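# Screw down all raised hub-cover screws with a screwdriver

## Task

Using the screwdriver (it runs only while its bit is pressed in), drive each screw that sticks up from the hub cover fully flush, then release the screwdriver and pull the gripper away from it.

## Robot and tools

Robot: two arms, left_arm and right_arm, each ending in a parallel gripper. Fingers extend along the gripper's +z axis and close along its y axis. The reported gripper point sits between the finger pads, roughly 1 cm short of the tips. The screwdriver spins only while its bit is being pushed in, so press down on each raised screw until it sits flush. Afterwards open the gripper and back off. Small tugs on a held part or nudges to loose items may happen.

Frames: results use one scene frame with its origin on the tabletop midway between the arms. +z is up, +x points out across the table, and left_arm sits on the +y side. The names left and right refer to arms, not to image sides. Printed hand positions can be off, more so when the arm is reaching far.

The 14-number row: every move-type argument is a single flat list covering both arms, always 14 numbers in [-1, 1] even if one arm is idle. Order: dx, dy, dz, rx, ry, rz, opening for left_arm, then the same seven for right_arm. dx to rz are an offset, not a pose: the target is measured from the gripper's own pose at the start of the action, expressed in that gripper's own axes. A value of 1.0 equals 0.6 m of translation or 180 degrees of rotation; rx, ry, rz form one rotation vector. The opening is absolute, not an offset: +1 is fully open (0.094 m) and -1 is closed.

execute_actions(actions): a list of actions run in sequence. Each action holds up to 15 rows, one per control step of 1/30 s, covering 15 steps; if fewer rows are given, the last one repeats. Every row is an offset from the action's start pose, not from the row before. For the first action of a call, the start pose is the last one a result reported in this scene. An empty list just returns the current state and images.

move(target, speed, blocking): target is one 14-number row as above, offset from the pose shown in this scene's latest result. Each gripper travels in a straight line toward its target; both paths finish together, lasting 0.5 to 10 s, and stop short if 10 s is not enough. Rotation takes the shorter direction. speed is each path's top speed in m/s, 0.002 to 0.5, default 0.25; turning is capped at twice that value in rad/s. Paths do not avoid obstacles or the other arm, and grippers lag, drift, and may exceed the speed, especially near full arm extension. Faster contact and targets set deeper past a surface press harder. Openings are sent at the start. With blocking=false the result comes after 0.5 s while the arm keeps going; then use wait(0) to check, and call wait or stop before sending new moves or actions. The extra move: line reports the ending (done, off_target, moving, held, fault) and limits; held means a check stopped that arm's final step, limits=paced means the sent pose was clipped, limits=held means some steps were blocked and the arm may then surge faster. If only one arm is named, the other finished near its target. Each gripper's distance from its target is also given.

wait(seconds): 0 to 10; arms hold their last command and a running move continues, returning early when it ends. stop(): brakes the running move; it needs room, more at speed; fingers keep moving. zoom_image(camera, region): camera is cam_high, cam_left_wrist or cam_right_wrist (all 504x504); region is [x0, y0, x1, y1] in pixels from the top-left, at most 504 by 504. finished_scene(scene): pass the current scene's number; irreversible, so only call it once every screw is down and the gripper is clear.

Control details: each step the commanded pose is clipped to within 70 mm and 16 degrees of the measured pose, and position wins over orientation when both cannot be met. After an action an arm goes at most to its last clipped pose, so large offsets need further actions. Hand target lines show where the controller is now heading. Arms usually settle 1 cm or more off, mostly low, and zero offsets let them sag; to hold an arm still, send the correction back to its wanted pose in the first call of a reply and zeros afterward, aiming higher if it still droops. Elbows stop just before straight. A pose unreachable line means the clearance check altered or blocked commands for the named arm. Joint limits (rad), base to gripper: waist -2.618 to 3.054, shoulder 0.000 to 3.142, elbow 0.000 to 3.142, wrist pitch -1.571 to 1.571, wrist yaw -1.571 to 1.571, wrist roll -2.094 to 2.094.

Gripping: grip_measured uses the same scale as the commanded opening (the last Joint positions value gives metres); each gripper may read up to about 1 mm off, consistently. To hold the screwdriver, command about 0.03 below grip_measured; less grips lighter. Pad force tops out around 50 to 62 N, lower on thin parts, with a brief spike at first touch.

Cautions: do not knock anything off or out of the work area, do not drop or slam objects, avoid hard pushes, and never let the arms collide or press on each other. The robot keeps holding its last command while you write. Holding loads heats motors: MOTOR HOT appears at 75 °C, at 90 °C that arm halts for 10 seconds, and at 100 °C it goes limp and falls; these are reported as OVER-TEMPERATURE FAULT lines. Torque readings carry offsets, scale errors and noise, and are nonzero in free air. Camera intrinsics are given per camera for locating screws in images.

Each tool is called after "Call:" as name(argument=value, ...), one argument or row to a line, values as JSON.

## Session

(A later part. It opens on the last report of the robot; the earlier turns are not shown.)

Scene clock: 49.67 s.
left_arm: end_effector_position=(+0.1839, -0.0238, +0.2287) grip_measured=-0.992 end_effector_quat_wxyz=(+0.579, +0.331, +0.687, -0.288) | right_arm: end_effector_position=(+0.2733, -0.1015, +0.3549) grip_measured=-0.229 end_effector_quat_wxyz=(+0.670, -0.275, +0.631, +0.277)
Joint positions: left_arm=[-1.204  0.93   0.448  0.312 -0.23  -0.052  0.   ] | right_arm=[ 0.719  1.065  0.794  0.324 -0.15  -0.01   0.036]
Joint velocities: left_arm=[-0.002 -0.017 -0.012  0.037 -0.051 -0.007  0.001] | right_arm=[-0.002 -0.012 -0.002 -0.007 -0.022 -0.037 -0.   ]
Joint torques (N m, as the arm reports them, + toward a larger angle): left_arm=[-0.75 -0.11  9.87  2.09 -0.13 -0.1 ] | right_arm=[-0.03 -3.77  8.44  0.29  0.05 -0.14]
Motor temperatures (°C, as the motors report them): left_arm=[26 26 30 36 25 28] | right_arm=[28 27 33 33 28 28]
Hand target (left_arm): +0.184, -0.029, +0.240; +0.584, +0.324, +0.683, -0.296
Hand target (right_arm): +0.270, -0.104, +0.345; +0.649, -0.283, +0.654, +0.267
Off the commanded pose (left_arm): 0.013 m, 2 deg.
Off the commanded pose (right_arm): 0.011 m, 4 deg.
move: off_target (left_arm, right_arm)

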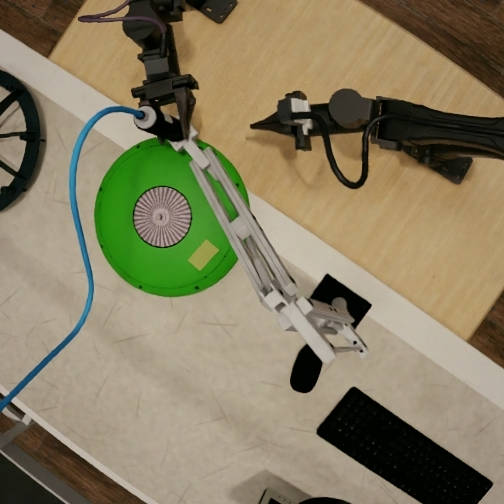

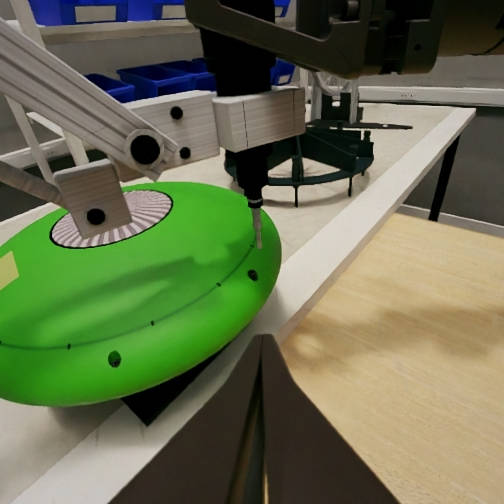

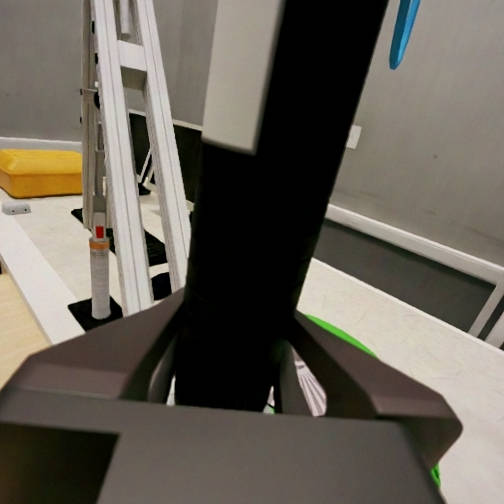

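Call:
move(
  target=[-0.01,0,0,0,0,0,-1, 0.028,-0.013,0.016,0,0,0,-0.35],
  speed=0.02,
)

Call:
zoom_image(
  camera="cam_left_wrist",
  region=[200, 210, 300, 310],
)

Scene clock: 51.20 s.
left_arm: end_effector_position=(+0.1840, -0.0234, +0.2277) grip_measured=-0.992 end_effector_quat_wxyz=(+0.578, +0.331, +0.689, -0.287) | right_arm: end_effector_position=(+0.2796, -0.0987, +0.3505) grip_measured=-0.229 end_effector_quat_wxyz=(+0.678, -0.275, +0.620, +0.284)
Joint positions: left_arm=[-1.204  0.93   0.448  0.308 -0.231 -0.052  0.   ] | right_arm=[ 0.704  1.102  0.768  0.415 -0.176 -0.007  0.036]
Joint velocities: left_arm=[-0.007 -0.017  0.017 -0.11  -0.081  0.007  0.   ] | right_arm=[-0.007  0.012 -0.007 -0.037  0.007 -0.007 -0.   ]
Joint torques (N m, as the arm reports them, + toward a larger angle): left_arm=[ 0.04 -1.5   9.19  1.85  0.   -0.01] | right_arm=[-0.88 -1.49  6.31  1.21 -0.01 -0.06]
Motor temperatures (°C, as the motors report them): left_arm=[26 26 30 36 25 28] | right_arm=[28 27 33 33 28 28]
Hand target (left_arm): +0.184, -0.024, +0.235; +0.579, +0.331, +0.687, -0.288
Hand target (right_arm): +0.286, -0.100, +0.339; +0.670, -0.275, +0.631, +0.277
Off the commanded pose (left_arm): 0.007 m, 0 deg.
Off the commanded pose (right_arm): 0.014 m, 2 deg.
move: off_target (right_arm)

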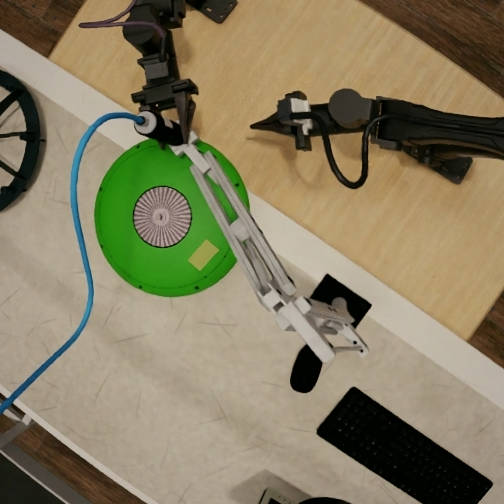

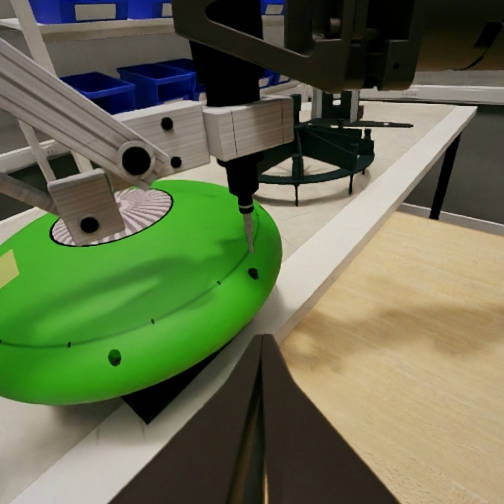

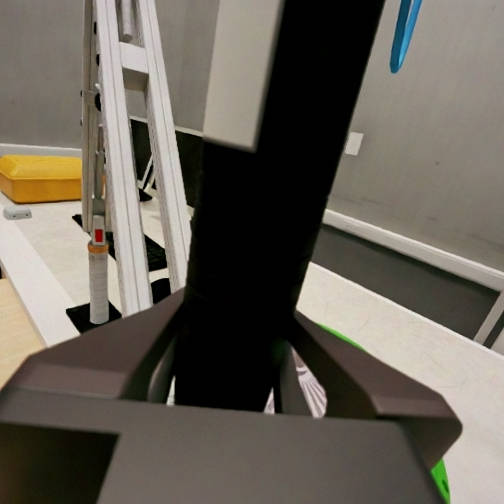

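Region (200, 210, 300, 310) of cam_left_wrist's 504x504 image, scaled by 5.040, with more detail than that image has.

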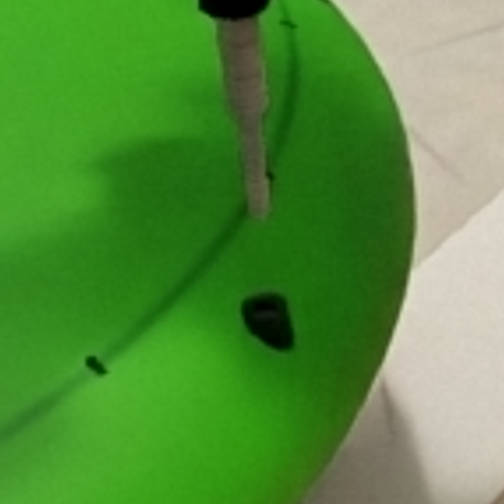

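Call:
move(
  target=[0,0,0,0,0,0,-1, 0.02,0,0,0,0,0,-0.35],
  speed=0.015,
)

Call:
zoom_image(
  camera="cam_left_wrist",
  region=[200, 210, 300, 310],
)

Call:
move(
  target=[0,0,0,0,0,0,-1, 0.015,0,0,0,0,0,-0.35],
  speed=0.01,
)

Call:
zoom_image(
  camera="cam_left_wrist",
  region=[200, 210, 300, 310],
)

Scene clock: 52.50 s.
left_arm: end_effector_position=(+0.1840, -0.0234, +0.2276) grip_measured=-0.992 end_effector_quat_wxyz=(+0.578, +0.332, +0.689, -0.287) | right_arm: end_effector_position=(+0.2789, -0.0994, +0.3432) grip_measured=-0.229 end_effector_quat_wxyz=(+0.679, -0.274, +0.619, +0.284)
Joint positions: left_arm=[-1.204  0.93   0.448  0.307 -0.231 -0.052  0.   ] | right_arm=[ 0.703  1.102  0.734  0.453 -0.176 -0.006  0.036]
Joint velocities: left_arm=[-0.002 -0.002 -0.012  0.081  0.022  0.007  0.   ] | right_arm=[-0.012  0.012 -0.002 -0.022 -0.022  0.022 -0.   ]
Joint torques (N m, as the arm reports them, + toward a larger angle): left_arm=[-0.04 -1.27  7.3   2.08 -0.02 -0.02] | right_arm=[ 0.02 -2.02  6.37  1.35  0.03 -0.05]
Motor temperatures (°C, as the motors report them): left_arm=[26 26 30 36 25 28] | right_arm=[28 27 33 34 28 28]
Hand target (left_arm): +0.184, -0.023, +0.228; +0.578, +0.331, +0.689, -0.287
Hand target (right_arm): +0.280, -0.098, +0.338; +0.678, -0.275, +0.620, +0.283
Off the commanded pose (left_arm): 0.000 m, 0 deg.
Off the commanded pose (right_arm): 0.005 m, 0 deg.
move: done

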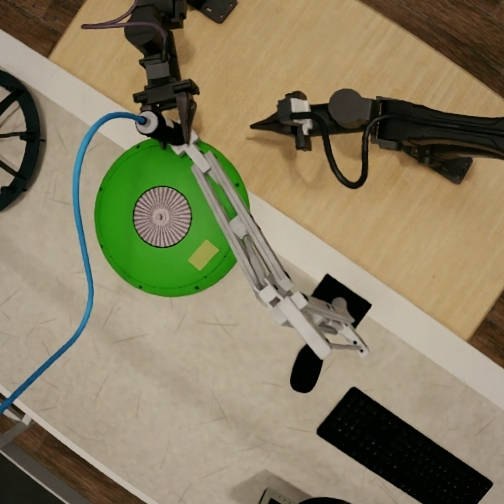

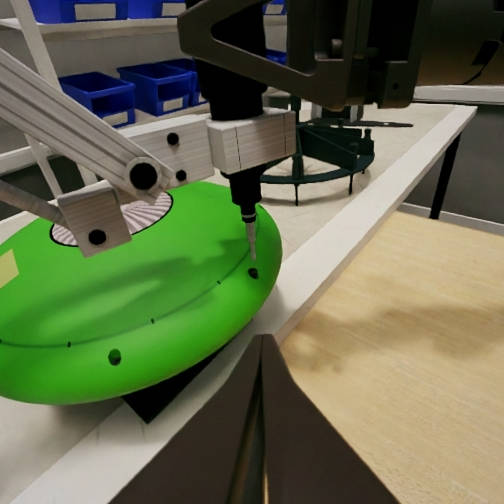

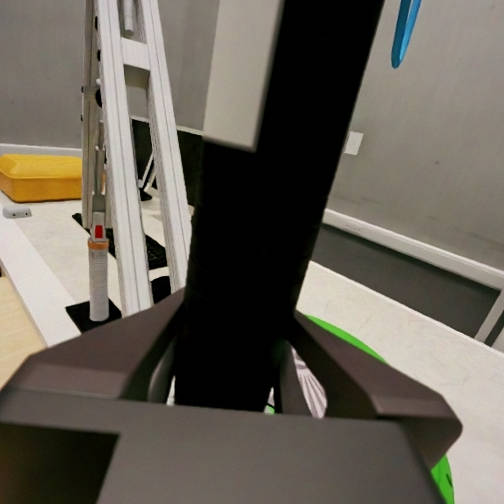

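Region (200, 210, 300, 310) of cam_left_wrist's 504x504 image, scaled by 5.040, with more detail than that image has.

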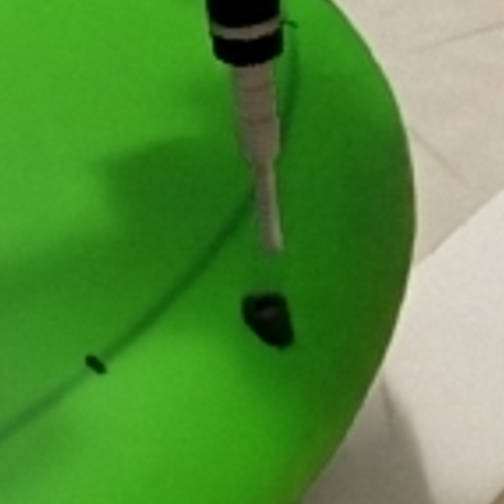

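Scene clock: 53.63 s.
left_arm: end_effector_position=(+0.1840, -0.0234, +0.2276) grip_measured=-0.992 end_effector_quat_wxyz=(+0.578, +0.332, +0.689, -0.287) | right_arm: end_effector_position=(+0.2783, -0.1000, +0.3380) grip_measured=-0.229 end_effector_quat_wxyz=(+0.680, -0.274, +0.618, +0.284)
Joint positions: left_arm=[-1.204  0.93   0.448  0.307 -0.231 -0.052  0.   ] | right_arm=[ 0.703  1.102  0.712  0.477 -0.176 -0.006  0.036]
Joint velocities: left_arm=[ 0.007 -0.002 -0.002  0.051 -0.051  0.007 -0.001] | right_arm=[-0.007 -0.012  0.002  0.022 -0.007 -0.037 -0.001]
Joint torques (N m, as the arm reports them, + toward a larger angle): left_arm=[-0.04 -1.27  7.31  2.07 -0.03 -0.02] | right_arm=[-0.01 -2.09  6.34  1.31  0.03 -0.04]
Motor temperatures (°C, as the motors report them): left_arm=[26 26 30 36 25 28] | right_arm=[28 27 33 34 28 28]
Hand target (left_arm): +0.184, -0.023, +0.228; +0.578, +0.332, +0.689, -0.287
Hand target (right_arm): +0.279, -0.099, +0.334; +0.679, -0.274, +0.619, +0.284
Off the commanded pose (left_arm): 0.000 m, 0 deg.
Off the commanded pose (right_arm): 0.004 m, 0 deg.
move: done

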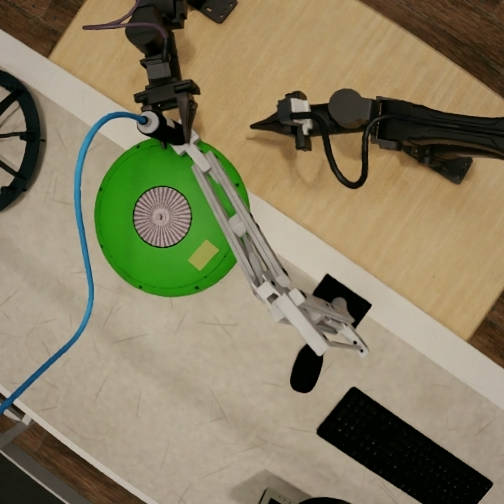

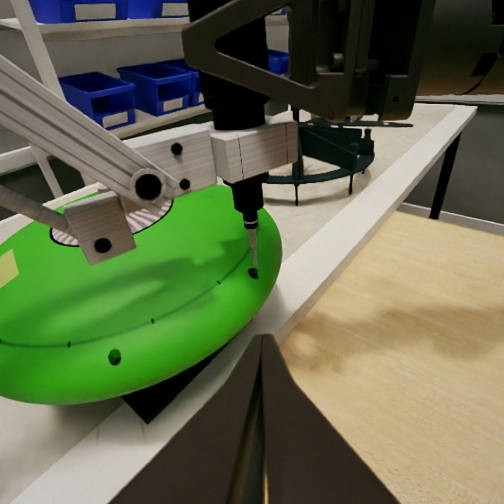

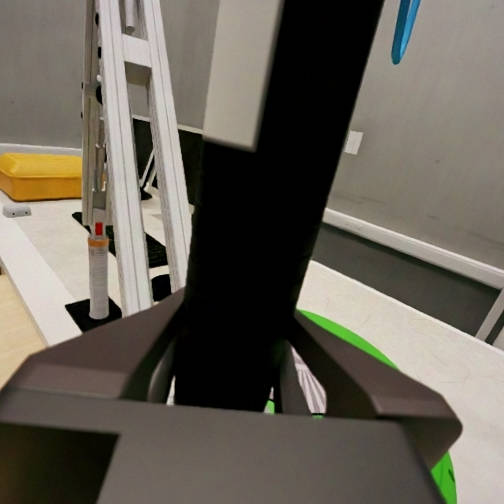

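Region (200, 210, 300, 310) of cam_left_wrist's 504x504 image, scaled by 5.040, with more detail than that image has.

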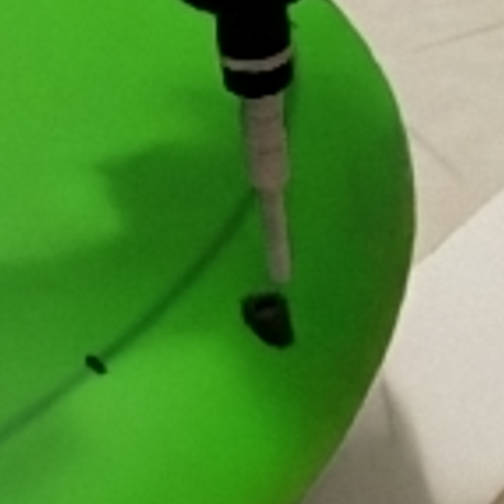

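Call:
move(
  target=[0,0,0,0,0,0,-1, 0,0,0.013,0,0,0,-0.35],
  speed=0.01,
)

Call:
zoom_image(
  camera="cam_left_wrist",
  region=[200, 210, 300, 310],
)

Scene clock: 54.87 s.
left_arm: end_effector_position=(+0.1840, -0.0234, +0.2276) grip_measured=-0.992 end_effector_quat_wxyz=(+0.578, +0.332, +0.689, -0.287) | right_arm: end_effector_position=(+0.2809, -0.0978, +0.3344) grip_measured=-0.229 end_effector_quat_wxyz=(+0.678, -0.275, +0.620, +0.284)
Joint positions: left_arm=[-1.204  0.93   0.448  0.307 -0.231 -0.052  0.   ] | right_arm=[ 0.703  1.118  0.712  0.488 -0.177 -0.006  0.036]
Joint velocities: left_arm=[-0.007  0.007  0.002 -0.022  0.022  0.022  0.001] | right_arm=[-0.017  0.002  0.007 -0.007 -0.007  0.007  0.   ]
Joint torques (N m, as the arm reports them, + toward a larger angle): left_arm=[-0.05 -1.28  7.31  2.07 -0.02 -0.01] | right_arm=[ 0.37 -1.65  8.65  1.22  0.09 -0.04]
Motor temperatures (°C, as the motors report them): left_arm=[26 26 30 36 25 28] | right_arm=[28 27 33 34 28 28]
Hand target (left_arm): +0.184, -0.023, +0.228; +0.578, +0.332, +0.689, -0.287
Hand target (right_arm): +0.284, -0.094, +0.339; +0.680, -0.274, +0.618, +0.284
Off the commanded pose (left_arm): 0.000 m, 0 deg.
Off the commanded pose (right_arm): 0.006 m, 0 deg.
move: done

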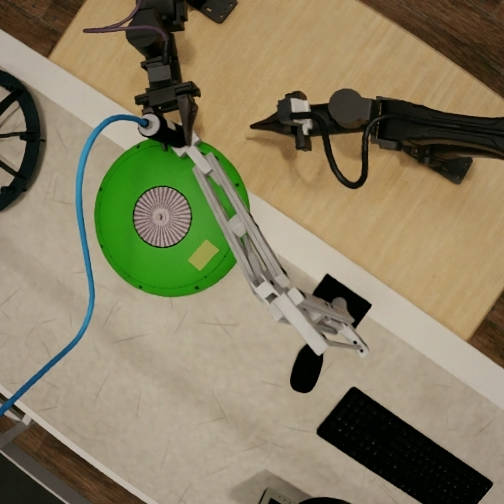

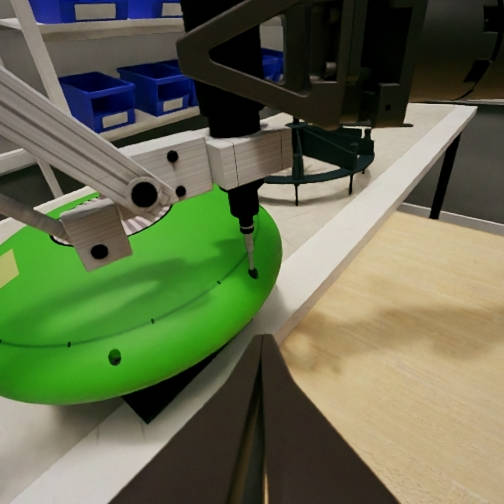

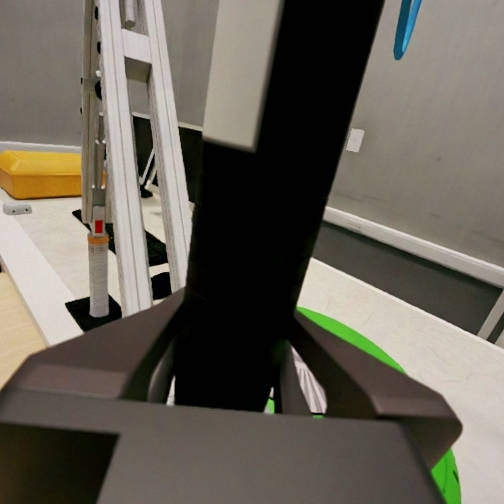

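Region (200, 210, 300, 310) of cam_left_wrist's 504x504 image, scaled by 5.040, with more detail than that image has.

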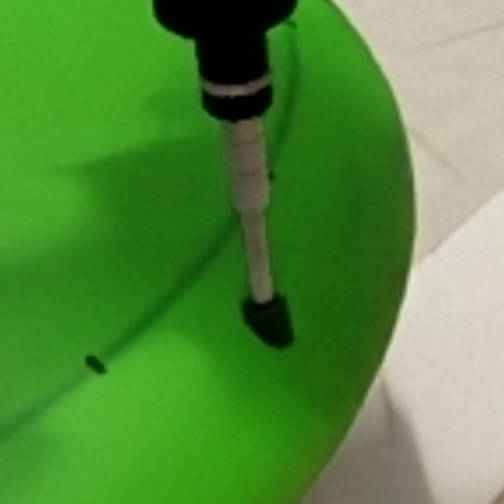

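Call:
move(
  target=[0,0,0,0,0,0,-1, 0.03,0,-0.002,0,0.005,0,-0.35],
  speed=0.01,
)

Call:
zoom_image(
  camera="cam_left_wrist",
  region=[200, 210, 300, 310],
)

Scene clock: 57.03 s.
left_arm: end_effector_position=(+0.1840, -0.0234, +0.2276) grip_measured=-0.992 end_effector_quat_wxyz=(+0.578, +0.332, +0.689, -0.287) | right_arm: end_effector_position=(+0.2794, -0.0988, +0.3300) grip_measured=-0.229 end_effector_quat_wxyz=(+0.682, -0.273, +0.615, +0.286)
Joint positions: left_arm=[-1.204  0.93   0.448  0.307 -0.231 -0.052  0.   ] | right_arm=[ 0.703  1.118  0.68   0.535 -0.177 -0.004  0.036]
Joint velocities: left_arm=[-0.007 -0.002  0.002  0.007 -0.007  0.051  0.001] | right_arm=[-0.017  0.007  0.012 -0.022 -0.037  0.007  0.001]
Joint torques (N m, as the arm reports them, + toward a larger angle): left_arm=[-0.06 -1.27  7.31  2.07 -0.02 -0.01] | right_arm=[-0.04 -1.99  5.56  1.19  0.02 -0.08]
Motor temperatures (°C, as the motors report them): left_arm=[26 26 30 36 25 28] | right_arm=[28 27 33 34 28 28]
Hand target (left_arm): +0.184, -0.023, +0.228; +0.578, +0.332, +0.689, -0.287
Hand target (right_arm): +0.281, -0.098, +0.316; +0.673, -0.277, +0.625, +0.282
Off the commanded pose (left_arm): 0.000 m, 0 deg.
Off the commanded pose (right_arm): 0.014 m, 2 deg.
move: off_target (right_arm)

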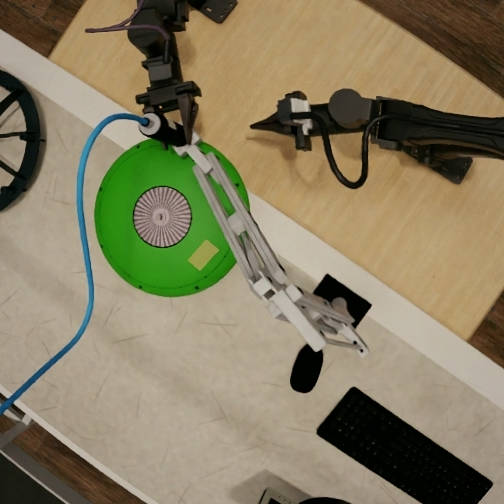

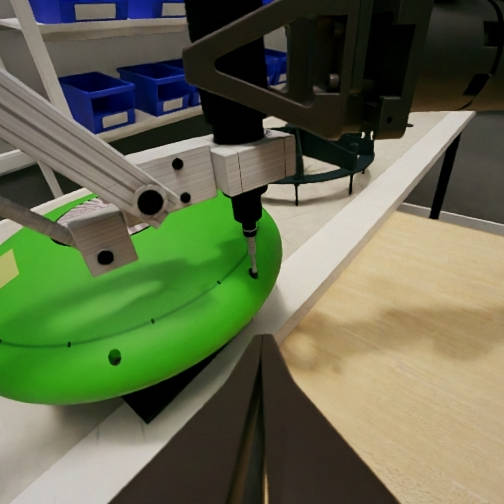

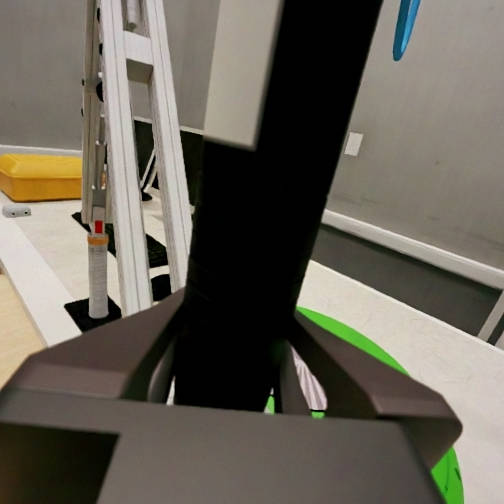

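Region (200, 210, 300, 310) of cam_left_wrist's 504x504 image, scaled by 5.040, with more detail than that image has.

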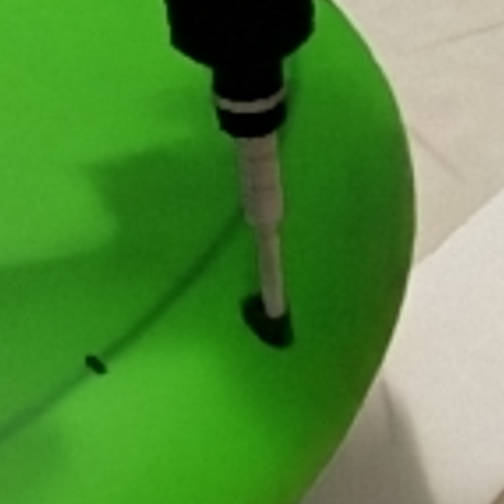

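Call:
execute_actions(
  actions=[
    [[0,0,0,0,0,0,-1, 0.03,0,0.006,0,0.01,0,-0.35]],
    [[0,0,0,0,0,0,-1, 0.03,0,0.006,0,0.01,0,-0.35]],
  ],
)

Call:
zoom_image(
  camera="cam_left_wrist",
  region=[200, 210, 300, 310],
)

Scene clock: 58.30 s.
left_arm: end_effector_position=(+0.1840, -0.0234, +0.2276) grip_measured=-0.992 end_effector_quat_wxyz=(+0.578, +0.332, +0.689, -0.287) | right_arm: end_effector_position=(+0.2791, -0.0992, +0.3298) grip_measured=-0.229 end_effector_quat_wxyz=(+0.684, -0.272, +0.613, +0.286)
Joint positions: left_arm=[-1.204  0.93   0.448  0.307 -0.231 -0.052  0.   ] | right_arm=[ 0.703  1.118  0.673  0.547 -0.177 -0.004  0.036]
Joint velocities: left_arm=[ 0.002  0.002 -0.002 -0.007  0.081  0.066 -0.001] | right_arm=[ 0.002 -0.002  0.002 -0.037 -0.007  0.007 -0.   ]
Joint torques (N m, as the arm reports them, + toward a larger angle): left_arm=[-0.04 -1.26  7.3   2.07 -0.02 -0.01] | right_arm=[ 0.21 -0.83  5.17  1.35  0.05 -0.1 ]
Motor temperatures (°C, as the motors report them): left_arm=[26 26 30 36 25 28] | right_arm=[28 27 33 34 28 28]
Hand target (left_arm): +0.184, -0.023, +0.228; +0.578, +0.332, +0.689, -0.287
Hand target (right_arm): +0.282, -0.096, +0.312; +0.674, -0.277, +0.624, +0.282
Off the commanded pose (left_arm): 0.000 m, 0 deg.
Off the commanded pose (right_arm): 0.019 m, 2 deg.

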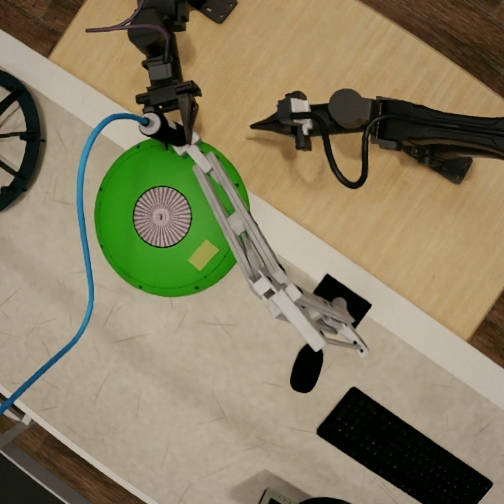

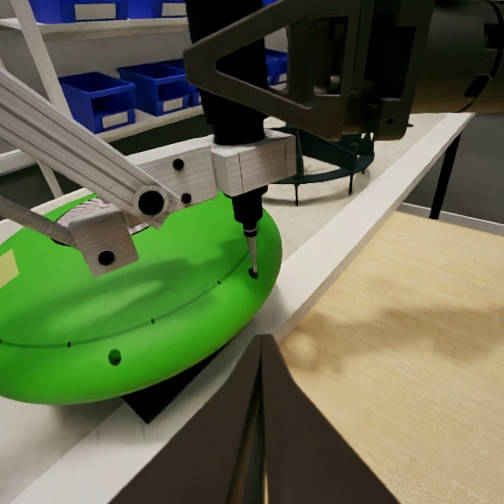

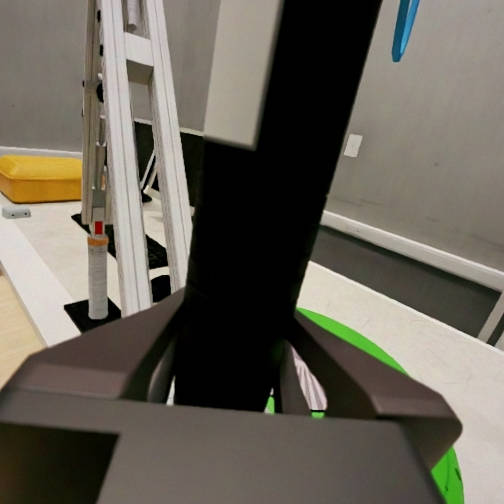

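Region (200, 210, 300, 310) of cam_left_wrist's 504x504 image, scaled by 5.040, with more detail than that image has.

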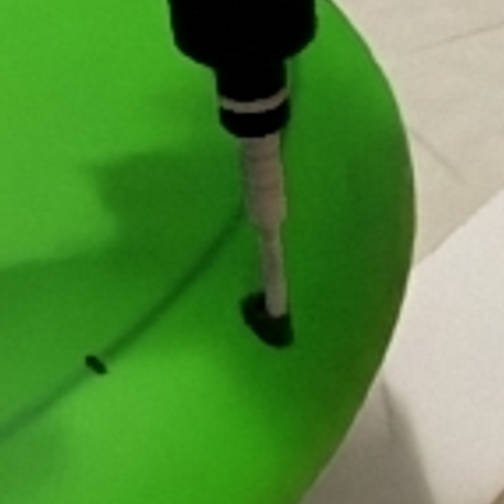

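Call:
execute_actions(
  actions=[
    [[0,0,0,0,0,0,-1, 0.03,0,0.014,0,0.02,0,-0.35]],
  ],
)

Call:
zoom_image(
  camera="cam_left_wrist",
  region=[200, 210, 300, 310],
)

Scene clock: 59.00 s.
left_arm: end_effector_position=(+0.1840, -0.0234, +0.2276) grip_measured=-0.992 end_effector_quat_wxyz=(+0.578, +0.332, +0.689, -0.287) | right_arm: end_effector_position=(+0.2804, -0.0983, +0.3273) grip_measured=-0.229 end_effector_quat_wxyz=(+0.682, -0.273, +0.615, +0.286)
Joint positions: left_arm=[-1.204  0.93   0.448  0.307 -0.231 -0.052  0.   ] | right_arm=[ 0.703  1.126  0.673  0.548 -0.177 -0.004  0.036]
Joint velocities: left_arm=[-0.007 -0.012 -0.002 -0.007 -0.081 -0.11   0.001] | right_arm=[-0.012 -0.002 -0.007  0.022 -0.051 -0.037 -0.001]
Joint torques (N m, as the arm reports them, + toward a larger angle): left_arm=[-0.04 -1.26  7.31  2.07 -0.02 -0.01] | right_arm=[ 0.42 -0.68  8.05  0.84  0.08 -0.14]
Motor temperatures (°C, as the motors report them): left_arm=[26 26 30 36 25 28] | right_arm=[28 27 33 34 28 28]
Hand target (left_arm): +0.184, -0.023, +0.228; +0.578, +0.332, +0.689, -0.287
Hand target (right_arm): +0.286, -0.093, +0.312; +0.665, -0.281, +0.634, +0.278
Off the commanded pose (left_arm): 0.000 m, 0 deg.
Off the commanded pose (right_arm): 0.017 m, 3 deg.

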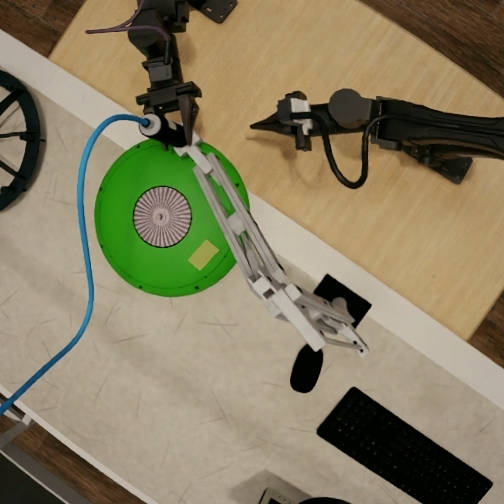

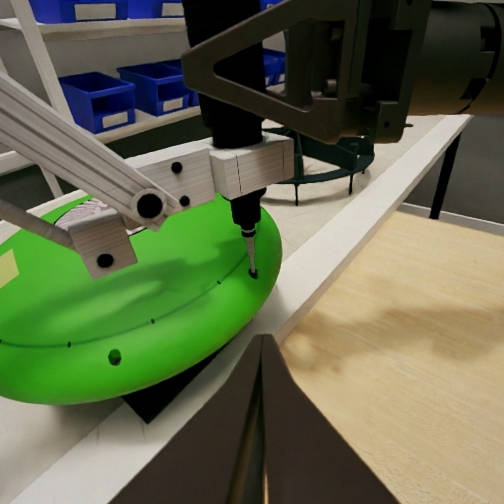

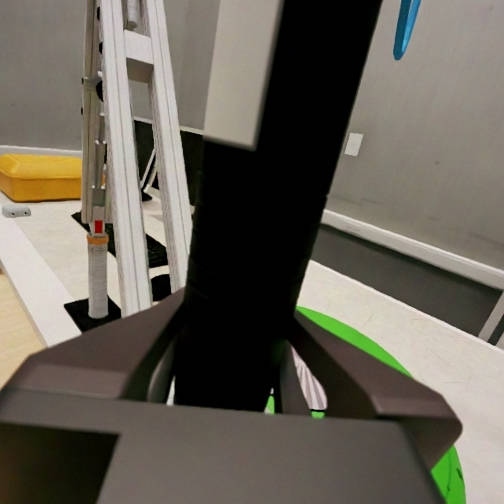

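Region (200, 210, 300, 310) of cam_left_wrist's 504x504 image, scaled by 5.040, with more detail than that image has.

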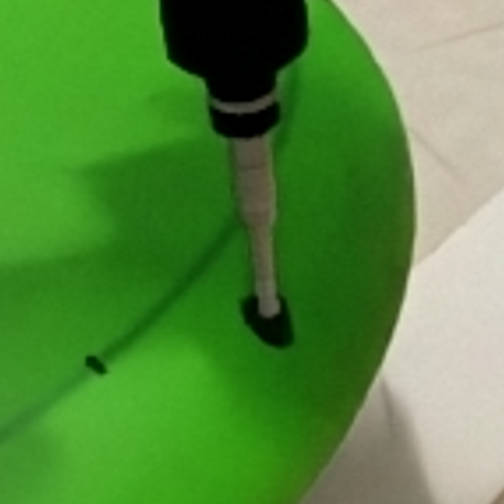

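Call:
execute_actions(
  actions=[
    [[0,0,0,0,0,0,-1, 0.05,0,0.008,0,0.02,0,-0.35]],
  ],
)

Call:
zoom_image(
  camera="cam_left_wrist",
  region=[200, 210, 300, 310],
)

Scene clock: 59.73 s.
left_arm: end_effector_position=(+0.1840, -0.0234, +0.2276) grip_measured=-0.992 end_effector_quat_wxyz=(+0.578, +0.332, +0.689, -0.287) | right_arm: end_effector_position=(+0.2812, -0.0976, +0.3274) grip_measured=-0.229 end_effector_quat_wxyz=(+0.686, -0.272, +0.611, +0.287)
Joint positions: left_arm=[-1.204  0.93   0.448  0.307 -0.231 -0.052  0.   ] | right_arm=[ 0.703  1.135  0.668  0.574 -0.177 -0.003  0.036]
Joint velocities: left_arm=[ 0.002 -0.017  0.002  0.037 -0.022 -0.037  0.   ] | right_arm=[-0.012 -0.002 -0.007 -0.051  0.022 -0.037 -0.001]
Joint torques (N m, as the arm reports them, + toward a larger angle): left_arm=[-0.04 -1.27  7.31  2.08 -0.03 -0.01] | right_arm=[ 0.28 -0.79  4.81  1.03  0.06 -0.15]
Motor temperatures (°C, as the motors report them): left_arm=[26 26 30 36 25 28] | right_arm=[28 27 33 34 28 28]
Hand target (left_arm): +0.184, -0.023, +0.228; +0.578, +0.332, +0.689, -0.287
Hand target (right_arm): +0.285, -0.094, +0.298; +0.662, -0.282, +0.636, +0.278
Off the commanded pose (left_arm): 0.000 m, 0 deg.
Off the commanded pose (right_arm): 0.030 m, 4 deg.

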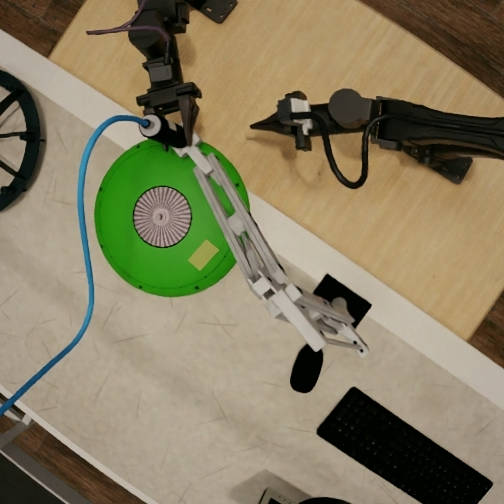

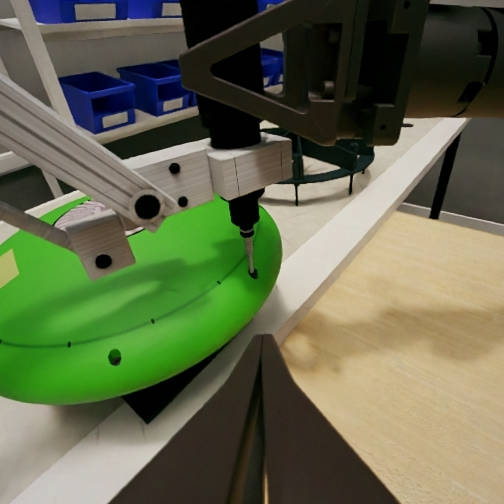

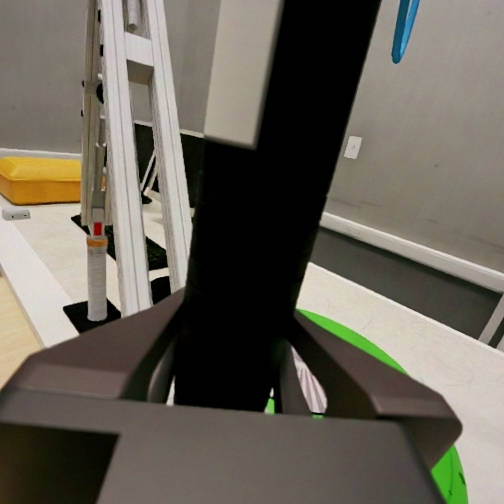

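Region (200, 210, 300, 310) of cam_left_wrist's 504x504 image, scaled by 5.040, with more detail than that image has.

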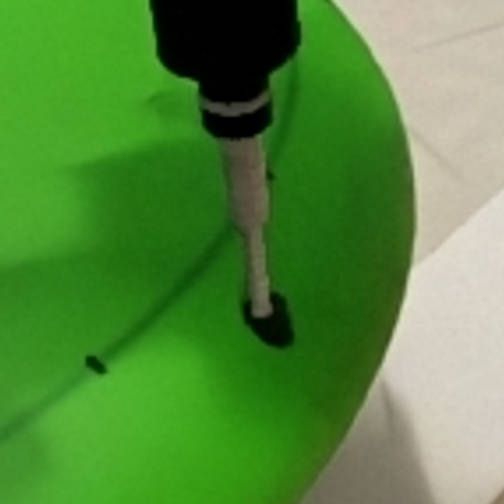

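Call:
execute_actions(
  actions=[
    [[0,0,0,0,0,0,-1, 0.03,-0.01,0,0,0.015,0,-0.35]],
  ],
)

Call:
zoom_image(
  camera="cam_left_wrist",
  region=[200, 210, 300, 310],
)

Scene clock: 60.50 s.
left_arm: end_effector_position=(+0.1840, -0.0234, +0.2276) grip_measured=-0.992 end_effector_quat_wxyz=(+0.578, +0.332, +0.689, -0.287) | right_arm: end_effector_position=(+0.2820, -0.0990, +0.3270) grip_measured=-0.229 end_effector_quat_wxyz=(+0.684, -0.274, +0.611, +0.289)
Joint positions: left_arm=[-1.204  0.93   0.448  0.307 -0.231 -0.052  0.   ] | right_arm=[ 0.691  1.135  0.668  0.572 -0.196 -0.001  0.036]
Joint velocities: left_arm=[-0.012  0.002  0.002  0.051 -0.022 -0.066 -0.001] | right_arm=[-0.012 -0.017  0.017  0.037  0.037  0.022  0.001]
Joint torques (N m, as the arm reports them, + toward a larger angle): left_arm=[-0.06 -1.28  7.31  2.07 -0.02 -0.01] | right_arm=[-0.98 -1.88  5.61  1.06  0.   -0.1 ]
Motor temperatures (°C, as the motors report them): left_arm=[26 26 30 37 25 28] | right_arm=[28 27 33 34 28 28]
Hand target (left_arm): +0.184, -0.023, +0.228; +0.578, +0.332, +0.689, -0.287
Hand target (right_arm): +0.286, -0.101, +0.310; +0.671, -0.278, +0.627, +0.281
Off the commanded pose (left_arm): 0.000 m, 0 deg.
Off the commanded pose (right_arm): 0.018 m, 3 deg.

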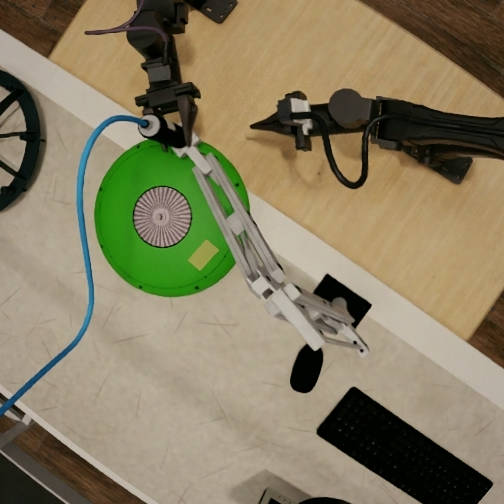

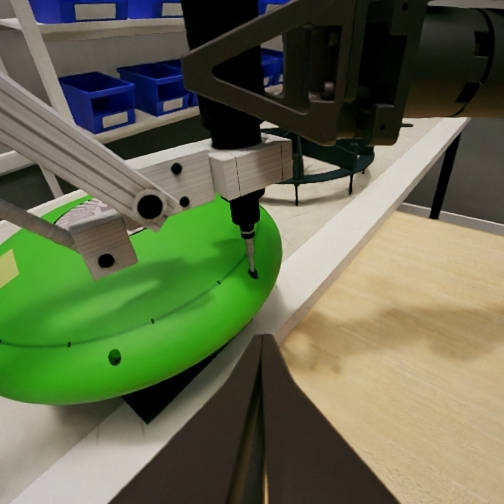

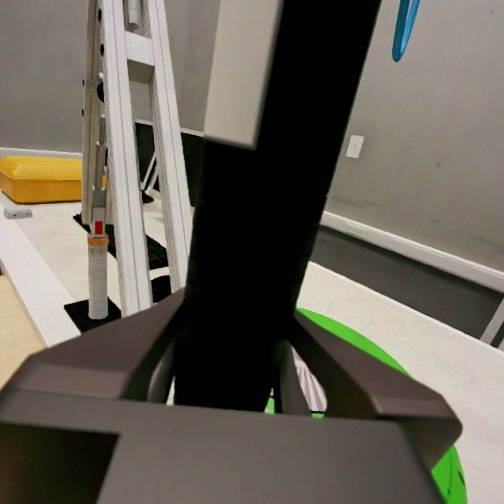

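Region (200, 210, 300, 310) of cam_left_wrist's 504x504 image, scaled by 5.040, with more detail than that image has.

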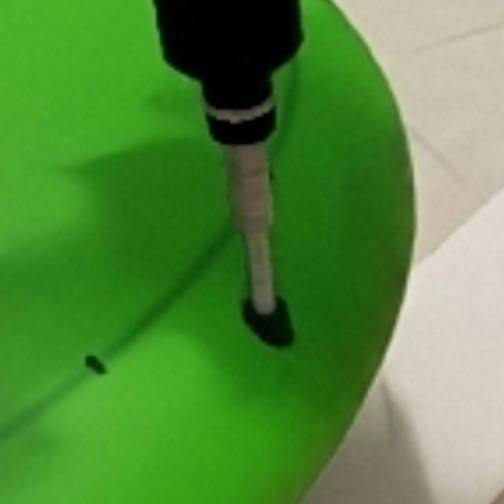

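Bit dropped into the recess. Push.

Call:
execute_actions(
  actions=[
    [[0,0,0,0,0,0,-1, 0.05,0,0.002,0,0.02,0,-0.35]],
    [[0,0,0,0,0,0,-1, 0.055,0,0.002,0,0.02,0,-0.35]],
    [[0,0,0,0,0,0,-1, 0.055,0,0.002,0,0.02,0,-0.35]],
  ],
)

Call:
zoom_image(
  camera="cam_left_wrist",
  region=[200, 210, 300, 310],
)

Scene clock: 62.30 s.
left_arm: end_effector_position=(+0.1840, -0.0234, +0.2276) grip_measured=-0.992 end_effector_quat_wxyz=(+0.578, +0.332, +0.689, -0.287) | right_arm: end_effector_position=(+0.2818, -0.0993, +0.3179) grip_measured=-0.229 end_effector_quat_wxyz=(+0.691, -0.271, +0.604, +0.291)
Joint positions: left_arm=[-1.204  0.93   0.448  0.307 -0.231 -0.052  0.   ] | right_arm=[ 0.691  1.154  0.62   0.66  -0.196  0.002  0.036]
Joint velocities: left_arm=[-0.007 -0.007  0.007 -0.037 -0.007 -0.11   0.001] | right_arm=[ 0.007 -0.007 -0.007 -0.007  0.022 -0.066  0.001]
Joint torques (N m, as the arm reports them, + toward a larger angle): left_arm=[-0.04 -1.27  7.3   2.07 -0.03 -0.01] | right_arm=[ 0.18 -1.08  4.23  1.04  0.03 -0.17]
Motor temperatures (°C, as the motors report them): left_arm=[26 26 30 37 25 28] | right_arm=[28 27 33 34 28 28]
Hand target (left_arm): +0.184, -0.023, +0.228; +0.578, +0.332, +0.689, -0.287
Hand target (right_arm): +0.284, -0.097, +0.287; +0.667, -0.282, +0.630, +0.282
Off the commanded pose (left_arm): 0.000 m, 0 deg.
Off the commanded pose (right_arm): 0.031 m, 4 deg.

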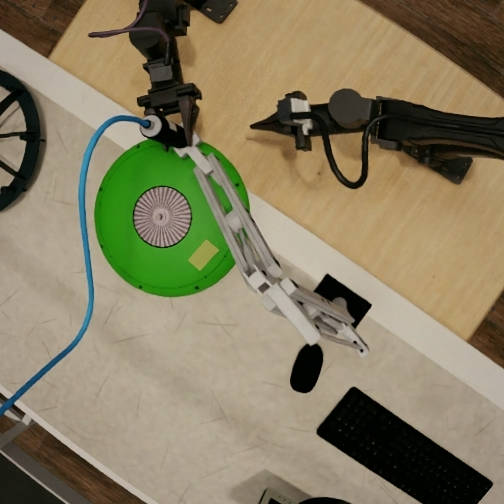

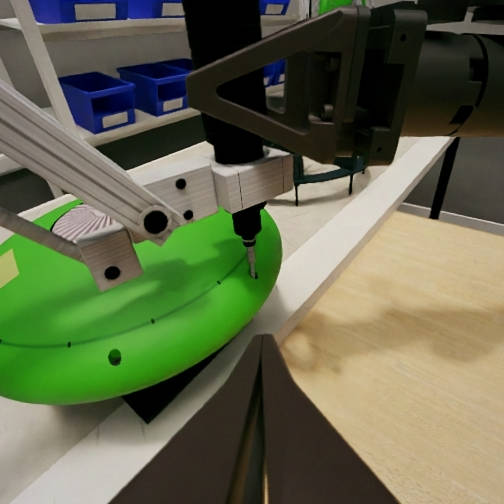

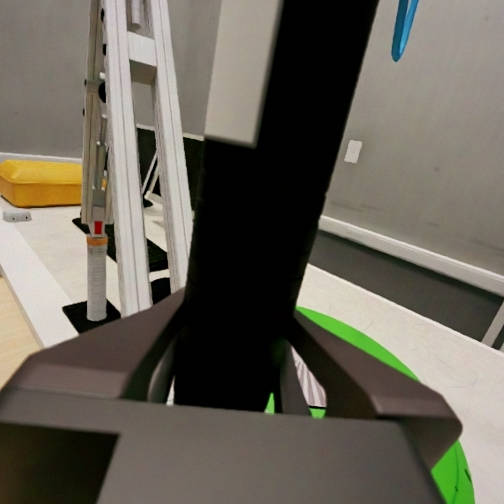

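Region (200, 210, 300, 310) of cam_left_wrist's 504x504 image, scaled by 5.040, with more detail than that image has.

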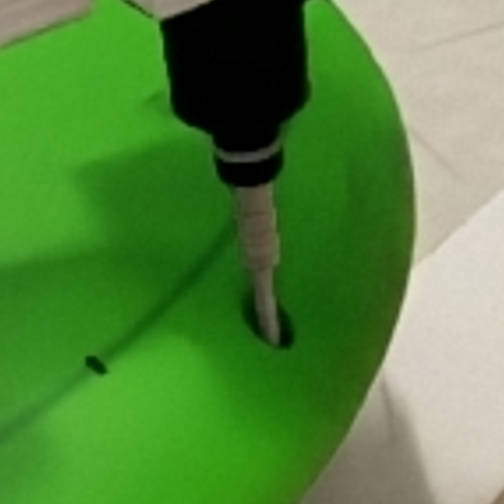

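Driving works. One more push to confirm the bottom, and inspect the others.

Call:
execute_actions(
  actions=[
    [[0,0,0,0,0,0,-1, 0.055,0,0.002,0,0.02,0,-0.35]],
    [[0,0,0,0,0,0,-1, 0.055,0,0.002,0,0.02,0,-0.35]],
  ],
)

Call:
zoom_image(
  camera="cam_high",
  region=[88, 135, 168, 260],
)

Call:
zoom_image(
  camera="cam_high",
  region=[120, 230, 250, 300],
)

Scene clock: 63.50 s.
left_arm: end_effector_position=(+0.1840, -0.0234, +0.2276) grip_measured=-0.992 end_effector_quat_wxyz=(+0.578, +0.332, +0.689, -0.287) | right_arm: end_effector_position=(+0.2822, -0.0990, +0.3183) grip_measured=-0.229 end_effector_quat_wxyz=(+0.703, -0.266, +0.590, +0.296)
Joint positions: left_arm=[-1.204  0.93   0.448  0.307 -0.231 -0.052  0.   ] | right_arm=[ 0.691  1.178  0.594  0.751 -0.196  0.008  0.036]
Joint velocities: left_arm=[ 0.007  0.007  0.012  0.022 -0.007 -0.066 -0.   ] | right_arm=[-0.017  0.002  0.002  0.081 -0.022 -0.022 -0.   ]
Joint torques (N m, as the arm reports them, + toward a larger angle): left_arm=[-0.04 -1.27  7.29  2.07 -0.03 -0.02] | right_arm=[ 0.16 -1.01  4.13  0.99  0.04 -0.19]
Motor temperatures (°C, as the motors report them): left_arm=[26 26 30 37 25 28] | right_arm=[28 27 33 34 28 28]
Hand target (left_arm): +0.184, -0.023, +0.228; +0.578, +0.332, +0.689, -0.287
Hand target (right_arm): +0.285, -0.096, +0.286; +0.677, -0.278, +0.618, +0.286
Off the commanded pose (left_arm): 0.000 m, 0 deg.
Off the commanded pose (right_arm): 0.033 m, 5 deg.

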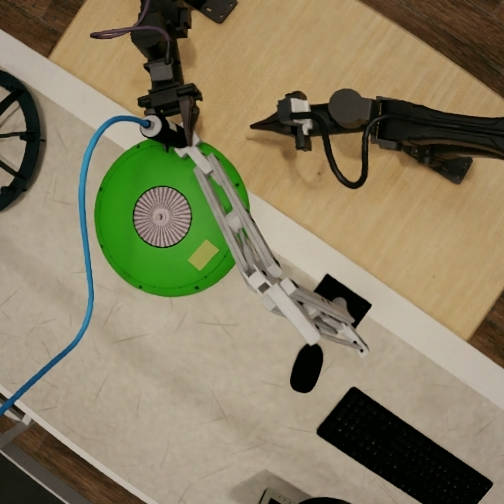

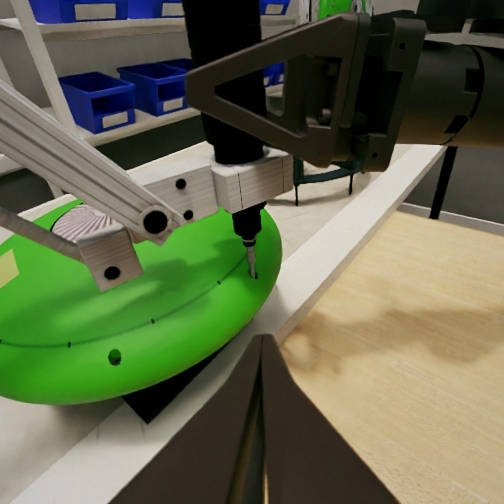

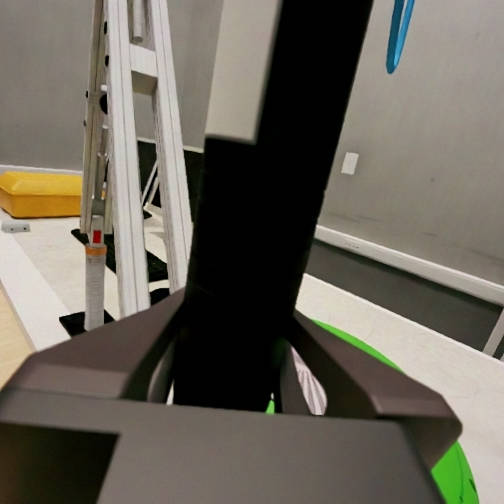

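Region (88, 135, 168, 260) of cam_high's 504x504 image, scaled by 4.032, with more detail than that image has; it fills the left 323 columns of this view, and the rest is white.

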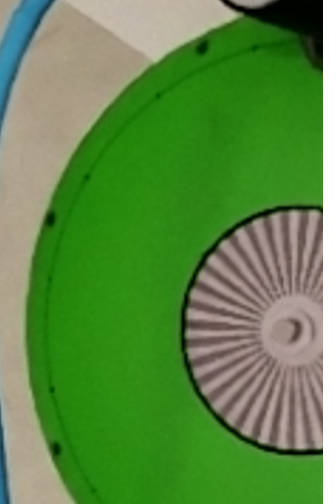

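Region (120, 230, 250, 300) of cam_high's 504x504 image, scaled by 3.877, with more detail than that image has; it fills the top 271 rows of this view, and the rest is white.

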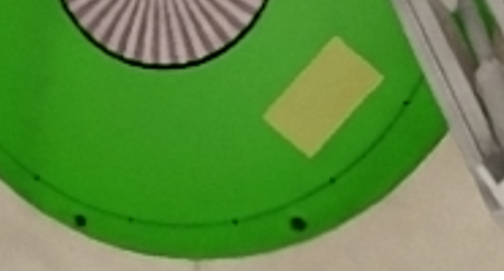

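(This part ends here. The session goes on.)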